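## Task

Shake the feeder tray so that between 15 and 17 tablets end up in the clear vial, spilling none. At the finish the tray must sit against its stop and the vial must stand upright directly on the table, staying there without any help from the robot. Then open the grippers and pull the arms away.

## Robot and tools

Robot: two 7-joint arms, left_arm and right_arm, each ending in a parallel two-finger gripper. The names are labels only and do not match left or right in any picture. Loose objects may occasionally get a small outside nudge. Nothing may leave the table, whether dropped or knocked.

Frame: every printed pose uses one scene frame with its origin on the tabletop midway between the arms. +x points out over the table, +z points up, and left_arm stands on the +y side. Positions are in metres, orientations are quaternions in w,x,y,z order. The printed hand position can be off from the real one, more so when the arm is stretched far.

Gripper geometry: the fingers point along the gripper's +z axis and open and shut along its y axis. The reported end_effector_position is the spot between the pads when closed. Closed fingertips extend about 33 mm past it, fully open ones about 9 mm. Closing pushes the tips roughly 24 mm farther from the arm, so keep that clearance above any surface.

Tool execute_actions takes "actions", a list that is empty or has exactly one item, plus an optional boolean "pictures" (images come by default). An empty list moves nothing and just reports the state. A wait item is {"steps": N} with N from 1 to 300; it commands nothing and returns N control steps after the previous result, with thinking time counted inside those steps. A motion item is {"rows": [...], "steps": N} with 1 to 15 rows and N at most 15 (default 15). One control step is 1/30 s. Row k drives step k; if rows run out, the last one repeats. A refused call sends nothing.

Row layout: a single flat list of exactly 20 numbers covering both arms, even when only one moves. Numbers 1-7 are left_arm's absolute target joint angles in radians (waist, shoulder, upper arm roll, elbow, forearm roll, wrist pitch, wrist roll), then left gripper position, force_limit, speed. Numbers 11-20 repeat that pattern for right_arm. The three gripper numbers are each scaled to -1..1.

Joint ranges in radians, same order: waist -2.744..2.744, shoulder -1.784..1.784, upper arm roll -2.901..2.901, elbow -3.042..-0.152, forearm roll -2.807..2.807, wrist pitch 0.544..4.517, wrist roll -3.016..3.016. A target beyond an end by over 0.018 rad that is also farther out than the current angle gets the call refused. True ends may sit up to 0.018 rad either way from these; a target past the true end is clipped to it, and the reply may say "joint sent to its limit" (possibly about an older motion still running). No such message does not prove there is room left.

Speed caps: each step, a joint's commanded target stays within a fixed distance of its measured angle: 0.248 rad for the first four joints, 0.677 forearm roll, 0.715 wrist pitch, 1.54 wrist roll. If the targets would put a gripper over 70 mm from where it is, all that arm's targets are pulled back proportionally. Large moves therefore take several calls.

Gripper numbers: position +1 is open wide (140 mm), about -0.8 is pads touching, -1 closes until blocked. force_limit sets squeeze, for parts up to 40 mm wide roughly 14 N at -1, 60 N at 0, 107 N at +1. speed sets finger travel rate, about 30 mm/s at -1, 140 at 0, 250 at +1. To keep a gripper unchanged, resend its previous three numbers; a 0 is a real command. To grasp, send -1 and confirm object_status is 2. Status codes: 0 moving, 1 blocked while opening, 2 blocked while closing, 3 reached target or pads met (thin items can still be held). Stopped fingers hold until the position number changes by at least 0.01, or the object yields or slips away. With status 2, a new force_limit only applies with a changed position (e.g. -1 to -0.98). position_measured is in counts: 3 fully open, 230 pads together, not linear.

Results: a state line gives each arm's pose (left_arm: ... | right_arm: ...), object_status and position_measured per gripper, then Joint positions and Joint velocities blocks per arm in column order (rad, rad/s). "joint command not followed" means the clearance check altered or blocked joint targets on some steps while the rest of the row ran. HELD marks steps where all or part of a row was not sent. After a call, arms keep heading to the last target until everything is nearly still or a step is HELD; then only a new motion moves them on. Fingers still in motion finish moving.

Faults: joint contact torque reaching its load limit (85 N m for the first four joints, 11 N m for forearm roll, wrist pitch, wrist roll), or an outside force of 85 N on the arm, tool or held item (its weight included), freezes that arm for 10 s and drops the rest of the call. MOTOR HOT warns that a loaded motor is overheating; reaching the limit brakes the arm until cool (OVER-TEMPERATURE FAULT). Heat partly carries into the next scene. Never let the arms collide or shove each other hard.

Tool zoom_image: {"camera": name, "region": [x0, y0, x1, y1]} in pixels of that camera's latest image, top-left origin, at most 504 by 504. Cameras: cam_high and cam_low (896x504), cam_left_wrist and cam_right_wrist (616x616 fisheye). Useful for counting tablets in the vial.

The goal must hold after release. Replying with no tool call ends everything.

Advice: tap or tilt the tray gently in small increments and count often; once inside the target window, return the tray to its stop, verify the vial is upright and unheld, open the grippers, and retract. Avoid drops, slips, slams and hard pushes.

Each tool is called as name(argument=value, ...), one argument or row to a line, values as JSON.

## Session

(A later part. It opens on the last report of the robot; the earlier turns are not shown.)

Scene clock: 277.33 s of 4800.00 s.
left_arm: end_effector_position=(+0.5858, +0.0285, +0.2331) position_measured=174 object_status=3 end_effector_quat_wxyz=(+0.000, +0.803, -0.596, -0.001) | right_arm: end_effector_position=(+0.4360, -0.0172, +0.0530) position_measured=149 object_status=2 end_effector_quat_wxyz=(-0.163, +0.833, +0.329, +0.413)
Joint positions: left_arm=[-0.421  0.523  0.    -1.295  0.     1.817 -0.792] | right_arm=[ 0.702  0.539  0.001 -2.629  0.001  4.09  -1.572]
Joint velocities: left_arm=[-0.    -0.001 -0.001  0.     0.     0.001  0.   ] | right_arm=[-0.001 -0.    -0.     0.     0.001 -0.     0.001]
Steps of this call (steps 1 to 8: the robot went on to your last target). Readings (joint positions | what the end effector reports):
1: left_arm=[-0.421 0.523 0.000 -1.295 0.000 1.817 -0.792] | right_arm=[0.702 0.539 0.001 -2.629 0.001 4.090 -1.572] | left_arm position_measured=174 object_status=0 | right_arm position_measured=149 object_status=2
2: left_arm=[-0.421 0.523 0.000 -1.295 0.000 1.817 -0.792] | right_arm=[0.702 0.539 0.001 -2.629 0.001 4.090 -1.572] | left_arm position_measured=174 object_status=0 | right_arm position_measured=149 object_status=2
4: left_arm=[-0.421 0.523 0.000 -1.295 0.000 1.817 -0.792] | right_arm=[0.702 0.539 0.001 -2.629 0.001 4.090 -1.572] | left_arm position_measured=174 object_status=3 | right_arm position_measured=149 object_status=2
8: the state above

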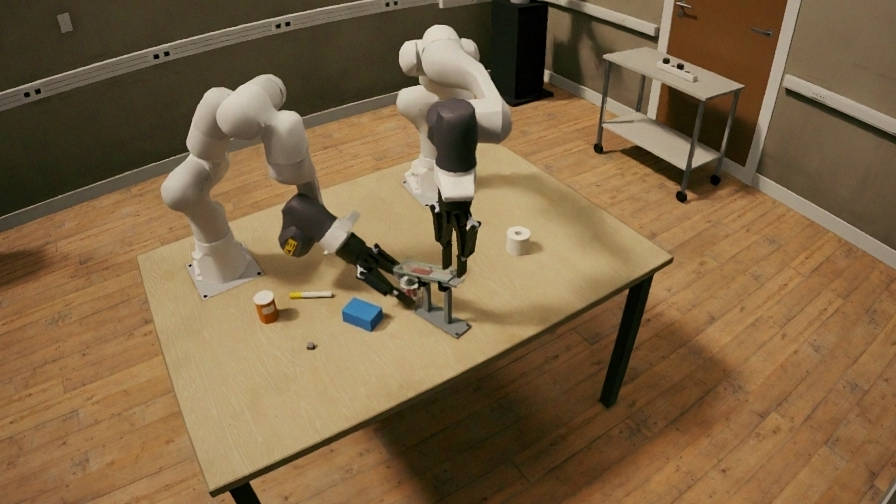

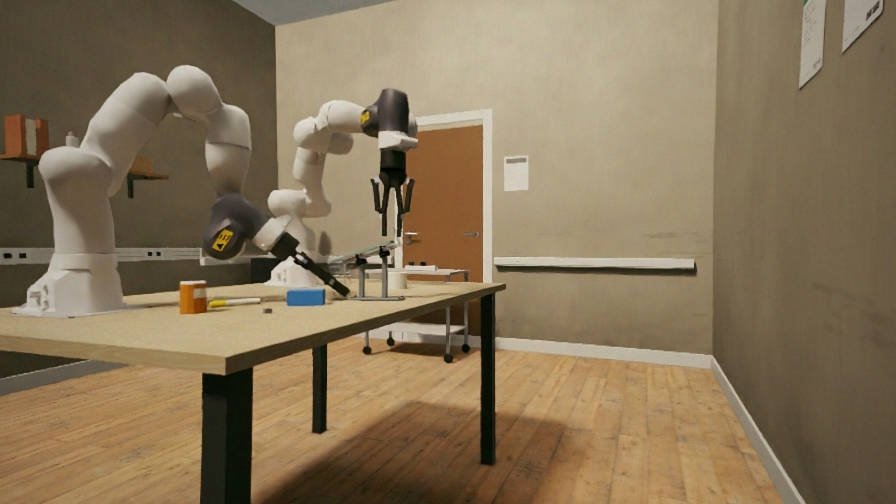

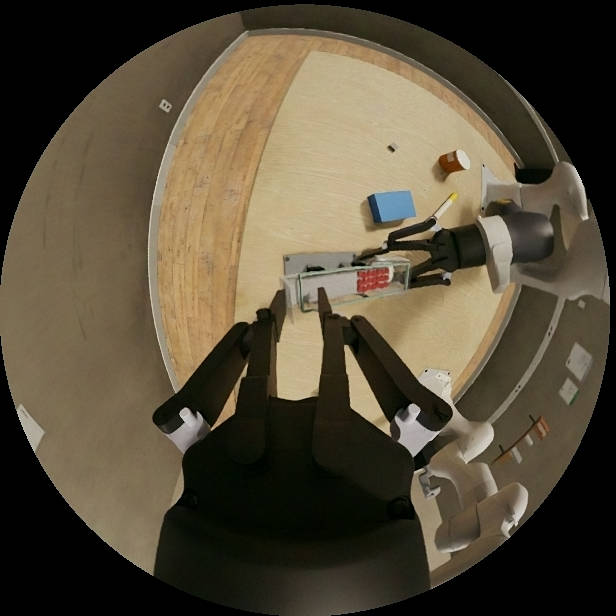

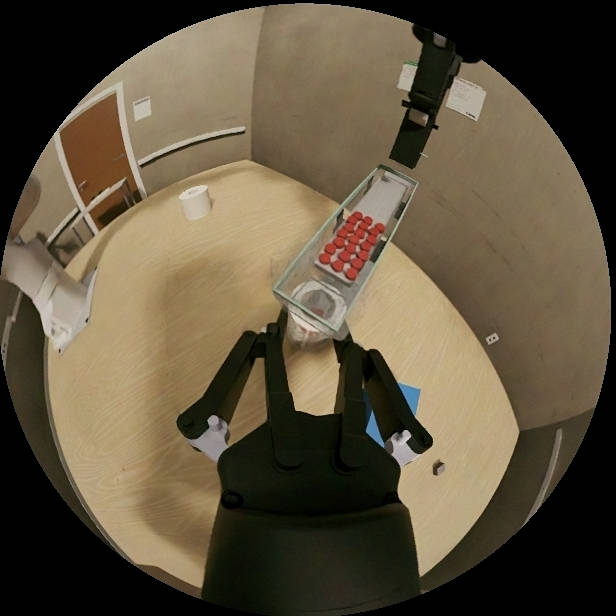

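execute_actions(
  actions=[
    {"rows": [
[-0.4225,0.523,0,-1.296,0,1.816,-0.794,0.05,-1,0, 0.702,0.540,0,-2.629,0,4.090,-1.575,0.05,-0.6,-0.5],
[-0.4225,0.523,0,-1.296,0,1.816,-0.794,0.05,-1,0, 0.702,0.540,0,-2.629,0,4.090,-1.575,0.05,-0.6,-0.5],
[-0.4225,0.522,0,-1.296,0,1.816,-0.794,0.05,-1,0, 0.702,0.5395,0,-2.629,0,4.090,-1.575,0.05,-0.6,-0.5],
[-0.4225,0.5189,0,-1.296,0,1.816,-0.794,0.05,-1,0, 0.702,0.539,0,-2.6295,0,4.092,-1.575,0.05,-0.6,-0.5],
[-0.4225,0.5139,0,-1.296,0,1.816,-0.794,0.05,-1,0, 0.702,0.538,0,-2.630,0,4.094,-1.575,0.05,-0.6,-0.5],
[-0.4225,0.5069,0,-1.296,0,1.816,-0.794,0.05,-1,0, 0.702,0.5355,0,-2.6322,0,4.097,-1.575,0.05,-0.6,-0.5],
[-0.4225,0.498,0,-1.296,0,1.816,-0.794,0.05,-1,0, 0.702,0.5305,0,-2.6386,0,4.099,-1.575,0.05,-0.6,-0.5],
[-0.4225,0.4874,0,-1.296,0,1.816,-0.794,0.05,-1,0, 0.702,0.5225,0,-2.6481,0,4.100,-1.575,0.05,-0.6,-0.5],
[-0.4225,0.4751,0,-1.296,0,1.816,-0.794,0.05,-1,0, 0.702,0.5120,0,-2.6608,0,4.100,-1.575,0.05,-0.6,-0.5],
[-0.4225,0.4613,0,-1.296,0,1.816,-0.794,0.05,-1,0, 0.702,0.4982,0,-2.6766,0,4.100,-1.575,0.05,-0.6,-0.5],
[-0.4209,0.4461,0,-1.2973,0,1.816,-0.794,0.05,-1,0, 0.702,0.4814,0,-2.6955,0,4.100,-1.575,0.05,-0.6,-0.5],
[-0.4162,0.4298,0,-1.3012,0,1.816,-0.794,0.05,-1,0, 0.702,0.4614,0,-2.7175,0,4.100,-1.575,0.05,-0.6,-0.5],
[-0.4083,0.4124,0,-1.3076,0,1.816,-0.794,0.05,-1,0, 0.702,0.4380,0,-2.7424,0,4.100,-1.575,0.05,-0.6,-0.5],
[-0.3975,0.3941,0,-1.3164,0,1.816,-0.794,0.05,-1,0, 0.702,0.4110,0,-2.7702,0,4.097,-1.575,0.05,-0.6,-0.5],
[-0.384,0.3753,0,-1.3274,0,1.816,-0.794,0.05,-1,0, 0.702,0.3834,0,-2.7979,0,4.089,-1.575,0.05,-0.6,-0.5]
], "steps": 15},
  ],
  pictures=false,
)

execute_actions(
  actions=[
    {"rows": [
[-0.368,0.356,0,-1.3405,0,1.816,-0.794,0.05,-1,0, 0.702,0.3551,0,-2.8253,0,4.070,-1.575,0.05,-0.6,-0.5],
[-0.3496,0.3365,0,-1.3555,0,1.816,-0.794,0.05,-1,0, 0.702,0.3261,0,-2.8526,0,4.041,-1.575,0.05,-0.6,-0.5],
[-0.3294,0.317,0,-1.372,0,1.816,-0.794,0.05,-1,0, 0.702,0.2965,0,-2.8796,0,4.002,-1.575,0.05,-0.6,-0.5],
[-0.3075,0.2977,0,-1.3898,0,1.816,-0.794,0.05,-1,0, 0.702,0.265,0,-2.902,0,3.958,-1.575,0.05,-0.6,-0.5],
[-0.2845,0.2789,0,-1.4087,0,1.816,-0.794,0.05,-1,0, 0.7015,0.232,0,-2.919,0,3.909,-1.575,0.05,-0.6,-0.5],
[-0.2606,0.2606,0,-1.4281,0,1.816,-0.794,0.05,-1,0, 0.6991,0.197,0,-2.930,0,3.859,-1.575,0.05,-0.6,-0.5],
[-0.2363,0.2433,0,-1.448,0,1.816,-0.794,0.05,-1,0, 0.6905,0.161,0,-2.937,0,3.81,-1.575,0.05,-0.6,-0.5],
[-0.2119,0.2269,0,-1.4679,0,1.816,-0.794,0.05,-1,0, 0.6765,0.124,0,-2.94,0,3.763,-1.575,0.05,-0.6,-0.5],
[-0.188,0.2117,0,-1.4873,0,1.816,-0.794,0.05,-1,0, 0.6575,0.087,0,-2.94,0,3.717,-1.575,0.05,-0.6,-0.5],
[-0.165,0.1979,0,-1.5062,0,1.816,-0.794,0.05,-1,0, 0.6341,0.050,0,-2.94,0,3.672,-1.575,0.05,-0.6,-0.5],
[-0.1431,0.1856,0,-1.524,0,1.816,-0.794,0.05,-1,0, 0.607,0.013,0,-2.94,0,3.630,-1.575,0.05,-0.6,-0.5],
[-0.1229,0.175,0,-1.5405,0,1.816,-0.794,0.05,-1,0, 0.577,-0.023,0,-2.94,0,3.594,-1.575,0.05,-0.6,-0.5],
[-0.1045,0.1661,0,-1.5555,0,1.816,-0.794,0.05,-1,0, 0.545,-0.058,0,-2.94,0,3.562,-1.575,0.05,-0.6,-0.5],
[-0.0885,0.1591,0,-1.5686,0,1.816,-0.794,0.05,-1,0, 0.512,-0.091,0,-2.94,0,3.536,-1.575,0.05,-0.6,-0.5],
[-0.075,0.1541,0,-1.5796,0,1.816,-0.794,0.05,-1,0, 0.479,-0.121,0,-2.94,0,3.515,-1.575,0.05,-0.6,-0.5]
], "steps": 15},
  ],
  pictures=false,
)

execute_actions(
  actions=[
    {"rows": [
[-0.0642,0.151,0,-1.5884,0,1.816,-0.794,0.05,-1,0, 0.447,-0.148,0,-2.94,0,3.499,-1.575,0.05,-0.6,-0.5],
[-0.0563,0.15,0,-1.5948,0,1.816,-0.794,0.05,-1,0, 0.417,-0.171,0,-2.94,0,3.488,-1.575,0.05,-0.6,-0.5],
[-0.0516,0.15,0,-1.5987,0,1.816,-0.794,0.05,-1,0, 0.3899,-0.190,0,-2.94,0,3.482,-1.575,0.05,-0.6,-0.5],
[-0.05,0.15,0,-1.60,0,1.816,-0.794,0.05,-1,0, 0.3665,-0.204,0,-2.94,0,3.48,-1.575,0.05,-0.6,-0.5],
[-0.05,0.15,0,-1.60,0,1.816,-0.794,0.05,-1,0, 0.3475,-0.214,0,-2.94,0,3.482,-1.575,0.05,-0.6,-0.5],
[-0.05,0.15,0,-1.60,0,1.816,-0.794,0.05,-1,0, 0.3335,-0.22,0,-2.94,0,3.486,-1.575,0.05,-0.6,-0.5],
[-0.05,0.15,0,-1.60,0,1.816,-0.794,0.05,-1,0, 0.3249,-0.22,0,-2.94,0,3.491,-1.575,0.05,-0.6,-0.5],
[-0.05,0.15,0,-1.60,0,1.816,-0.794,0.05,-1,0, 0.322,-0.22,0,-2.94,0,3.496,-1.575,0.05,-0.6,-0.5],
[-0.05,0.15,0,-1.60,0,1.816,-0.794,0.05,-1,0, 0.322,-0.22,0,-2.94,0,3.500,-1.575,0.05,-0.6,-0.5]
], "steps": 15},
  ],
)

zoom_image(
  camera="cam_high",
  region=[375, 245, 485, 345],
)

zoom_image(
  camera="cam_low",
  region=[315, 220, 415, 310],
)

zoom_image(
  camera="cam_right_wrist",
  region=[130, 120, 330, 320],
)

zoom_image(
  camera="cam_left_wrist",
  region=[280, 120, 480, 320],
)

Scene clock: 316.57 s of 4800.00 s.
left_arm: end_effector_position=(+0.5900, +0.0329, +0.2998) position_measured=123 object_status=3 end_effector_quat_wxyz=(-0.006, +0.805, -0.592, +0.043) | right_arm: end_effector_position=(+0.4136, -0.0382, +0.0721) position_measured=123 object_status=3 end_effector_quat_wxyz=(-0.162, +0.835, +0.330, +0.410)
Joint positions: left_arm=[-0.409  0.417 -0.003 -1.313 -0.     1.816 -0.792] | right_arm=[ 0.702  0.437  0.001 -2.745  0.001  4.094 -1.572]
Joint velocities: left_arm=[ 0.199 -0.547 -0.014 -0.153  0.     0.001  0.001] | right_arm=[ 0.    -0.683  0.    -0.697  0.001 -0.006  0.   ]
Steps of this call (steps 1 to 15: the robot went on to your last target; steps 16 to 90: nothing new was sent; then 35.73 s passed at rest; steps 91 to 105: all 15 steps of this action). Readings (joint positions | what the end effector reports):
91: left_arm=[-0.421 0.523 0.000 -1.295 -0.000 1.816 -0.792] | right_arm=[0.702 0.539 0.001 -2.629 0.001 4.090 -1.572] | left_arm position_measured=174 object_status=0 | right_arm position_measured=149 object_status=0
92: left_arm=[-0.421 0.523 0.000 -1.295 -0.000 1.816 -0.792] | right_arm=[0.702 0.539 0.001 -2.629 0.001 4.090 -1.572] | left_arm position_measured=168 object_status=0 | right_arm position_measured=149 object_status=0
94: left_arm=[-0.421 0.522 0.000 -1.295 -0.000 1.816 -0.792] | right_arm=[0.702 0.539 0.001 -2.629 0.001 4.090 -1.572] | left_arm position_measured=152 object_status=0 | right_arm position_measured=136 object_status=0
98: left_arm=[-0.421 0.510 0.000 -1.298 -0.000 1.816 -0.792] | right_arm=[0.702 0.534 0.001 -2.636 0.001 4.092 -1.572] | left_arm position_measured=124 object_status=0 | right_arm position_measured=123 object_status=0
105: the state above

Scene clock: 317.07 s of 4800.00 s.
left_arm: end_effector_position=(+0.5990, +0.2506, +0.3485) position_measured=123 object_status=3 end_effector_quat_wxyz=(-0.015, +0.886, -0.462, +0.049) | right_arm: end_effector_position=(+0.4268, -0.1366, +0.1373) position_measured=123 object_status=3 end_effector_quat_wxyz=(-0.112, +0.883, +0.273, +0.364)
Joint positions: left_arm=[-0.108  0.17   0.004 -1.546 -0.     1.818 -0.792] | right_arm=[ 0.546 -0.049  0.003 -2.937 -0.001  3.67  -1.572]
Joint velocities: left_arm=[ 0.506 -0.226  0.047 -0.399 -0.    -0.01   0.   ] | right_arm=[-0.855 -0.978 -0.062  0.001  0.008 -0.897  0.001]
Steps of this call (steps 1 to 15: all 15 steps of this action). Readings (joint positions | what the end effector reports):
1: left_arm=[-0.400 0.397 -0.005 -1.320 -0.000 1.817 -0.792] | right_arm=[0.702 0.412 0.001 -2.770 0.001 4.091 -1.572] | left_arm position_measured=123 object_status=3 | right_arm position_measured=123 object_status=3
2: left_arm=[-0.388 0.377 -0.006 -1.330 -0.000 1.817 -0.792] | right_arm=[0.702 0.385 0.001 -2.796 0.001 4.083 -1.572] | left_arm position_measured=123 object_status=3 | right_arm position_measured=123 object_status=3
4: left_arm=[-0.356 0.337 -0.007 -1.355 -0.000 1.817 -0.792] | right_arm=[0.702 0.329 0.001 -2.847 0.001 4.051 -1.572] | left_arm position_measured=123 object_status=3 | right_arm position_measured=123 object_status=3
8: left_arm=[-0.266 0.261 -0.004 -1.423 -0.000 1.818 -0.792] | right_arm=[0.694 0.202 0.002 -2.919 0.001 3.930 -1.572] | left_arm position_measured=123 object_status=3 | right_arm position_measured=123 object_status=3
15: the state above

Scene clock: 317.57 s of 4800.00 s.
left_arm: end_effector_position=(+0.5892, +0.2885, +0.3336) position_measured=123 object_status=3 end_effector_quat_wxyz=(-0.011, +0.899, -0.437, +0.032) | right_arm: end_effector_position=(+0.4853, -0.2417, +0.1805) position_measured=123 object_status=3 end_effector_quat_wxyz=(-0.071, +0.907, +0.171, +0.378)
Joint positions: left_arm=[-0.049  0.152  0.001 -1.598 -0.     1.818 -0.792] | right_arm=[ 0.324 -0.217 -0.002 -2.938  0.     3.51  -1.572]
Joint velocities: left_arm=[-0.001 -0.005 -0.002  0.002 -0.    -0.001  0.001] | right_arm=[-0.012 -0.002 -0.    -0.004  0.    -0.042 -0.002]
Steps of this call (steps 1 to 15: all 15 steps of this action). Readings (joint positions | what the end effector reports):
1: left_arm=[-0.092 0.163 0.005 -1.559 -0.000 1.818 -0.792] | right_arm=[0.515 -0.081 0.002 -2.937 -0.001 3.640 -1.572] | left_arm position_measured=123 object_status=3 | right_arm position_measured=123 object_status=3
2: left_arm=[-0.078 0.158 0.005 -1.570 -0.000 1.818 -0.792] | right_arm=[0.484 -0.110 0.001 -2.937 -0.001 3.613 -1.572] | left_arm position_measured=123 object_status=3 | right_arm position_measured=123 object_status=3
4: left_arm=[-0.059 0.154 0.006 -1.585 -0.000 1.818 -0.792] | right_arm=[0.425 -0.159 -0.000 -2.937 -0.001 3.572 -1.572] | left_arm position_measured=123 object_status=3 | right_arm position_measured=123 object_status=3
8: left_arm=[-0.049 0.153 0.006 -1.597 -0.000 1.818 -0.792] | right_arm=[0.346 -0.209 -0.002 -2.937 0.000 3.529 -1.572] | left_arm position_measured=123 object_status=3 | right_arm position_measured=123 object_status=3
15: the state above

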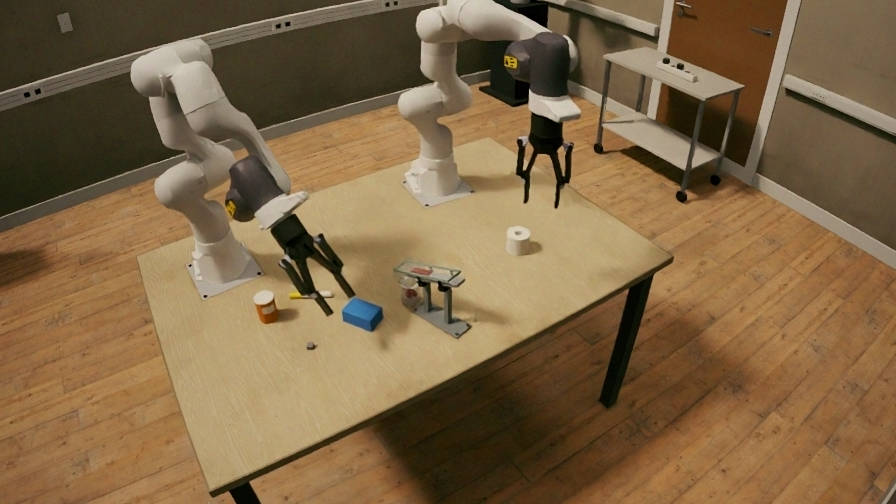

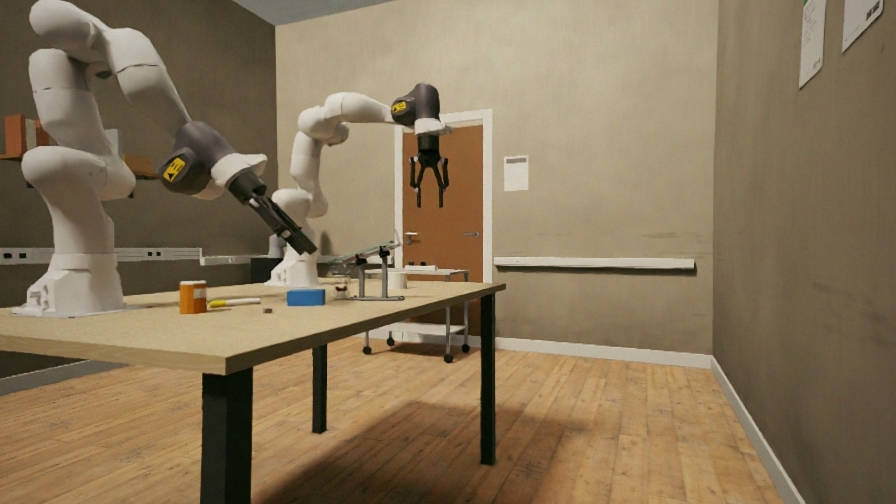

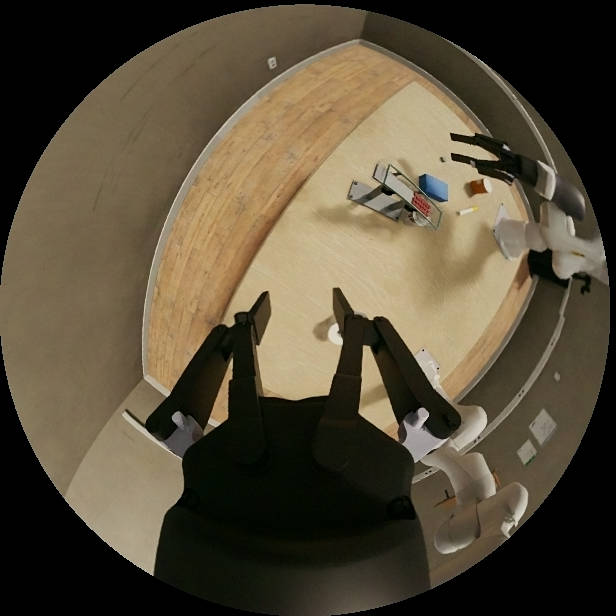

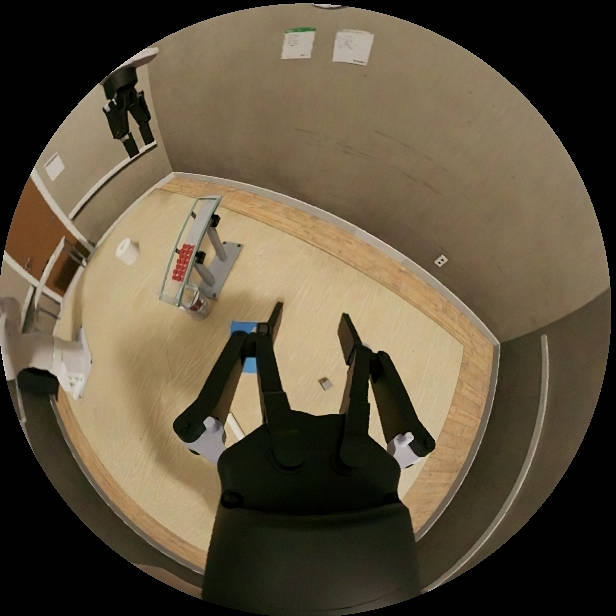

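Region (375, 245, 485, 345) of cam_high's 896x504 image, scaled by 4.582, with more detail than that image has; it fills the top 458 rows of this view, and the rest is white.

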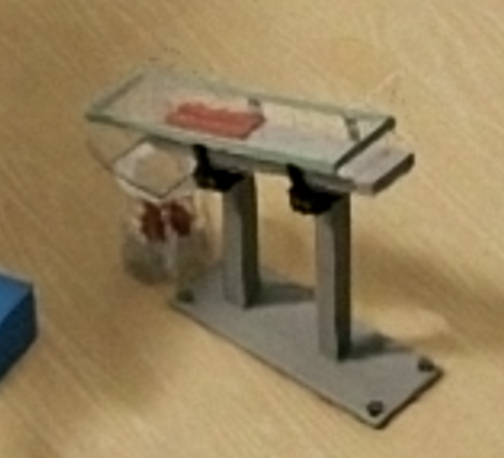

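Region (315, 220, 415, 310) of cam_low's 896x504 image, scaled by 5.040, with more detail than that image has; it fills the top 454 rows of this view, and the rest is white.

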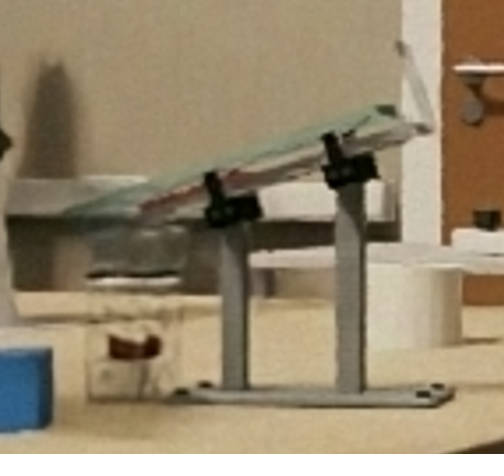

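Region (130, 120, 330, 320) of cam_right_wrist's 616x616 image, scaled by 2.520, with more detail than that image has.

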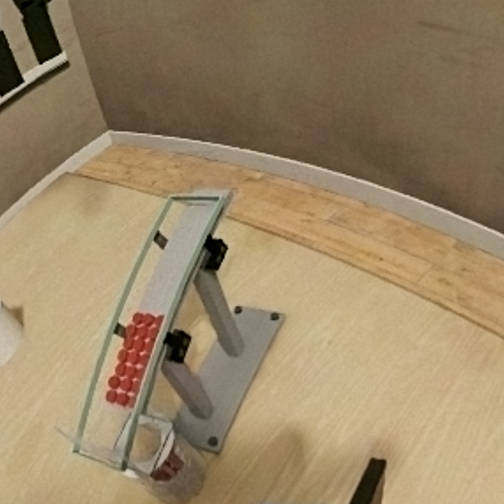

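Region (280, 120, 480, 320) of cam_left_wrist's 616x616 image, scaled by 2.520, with more detail than that image has.

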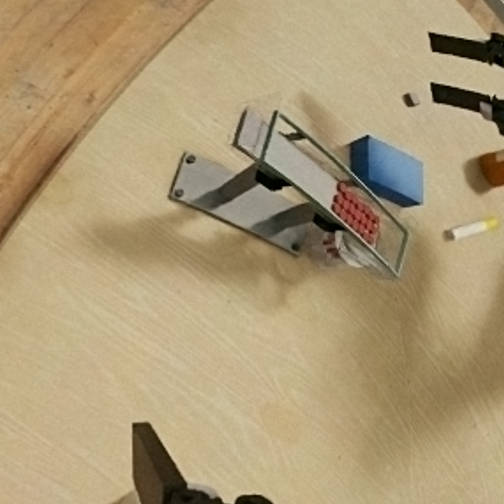

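zoom_image(
  camera="cam_right_wrist",
  region=[150, 235, 240, 325],
)

Region (150, 235, 240, 325) of cam_right_wrist's 616x616 image, scaled by 5.600, with more detail than that image has.

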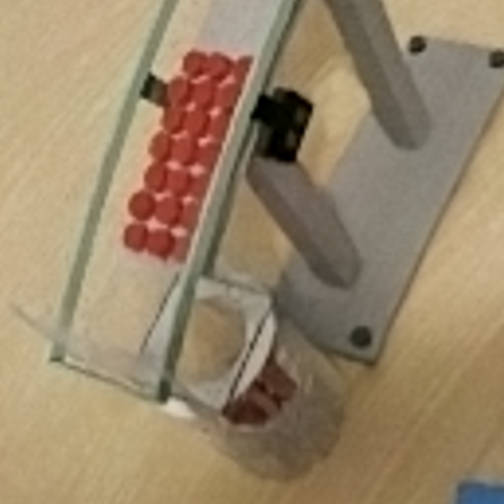

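finished_scene(
  scene=2,
)

The scene is finished: the task was done.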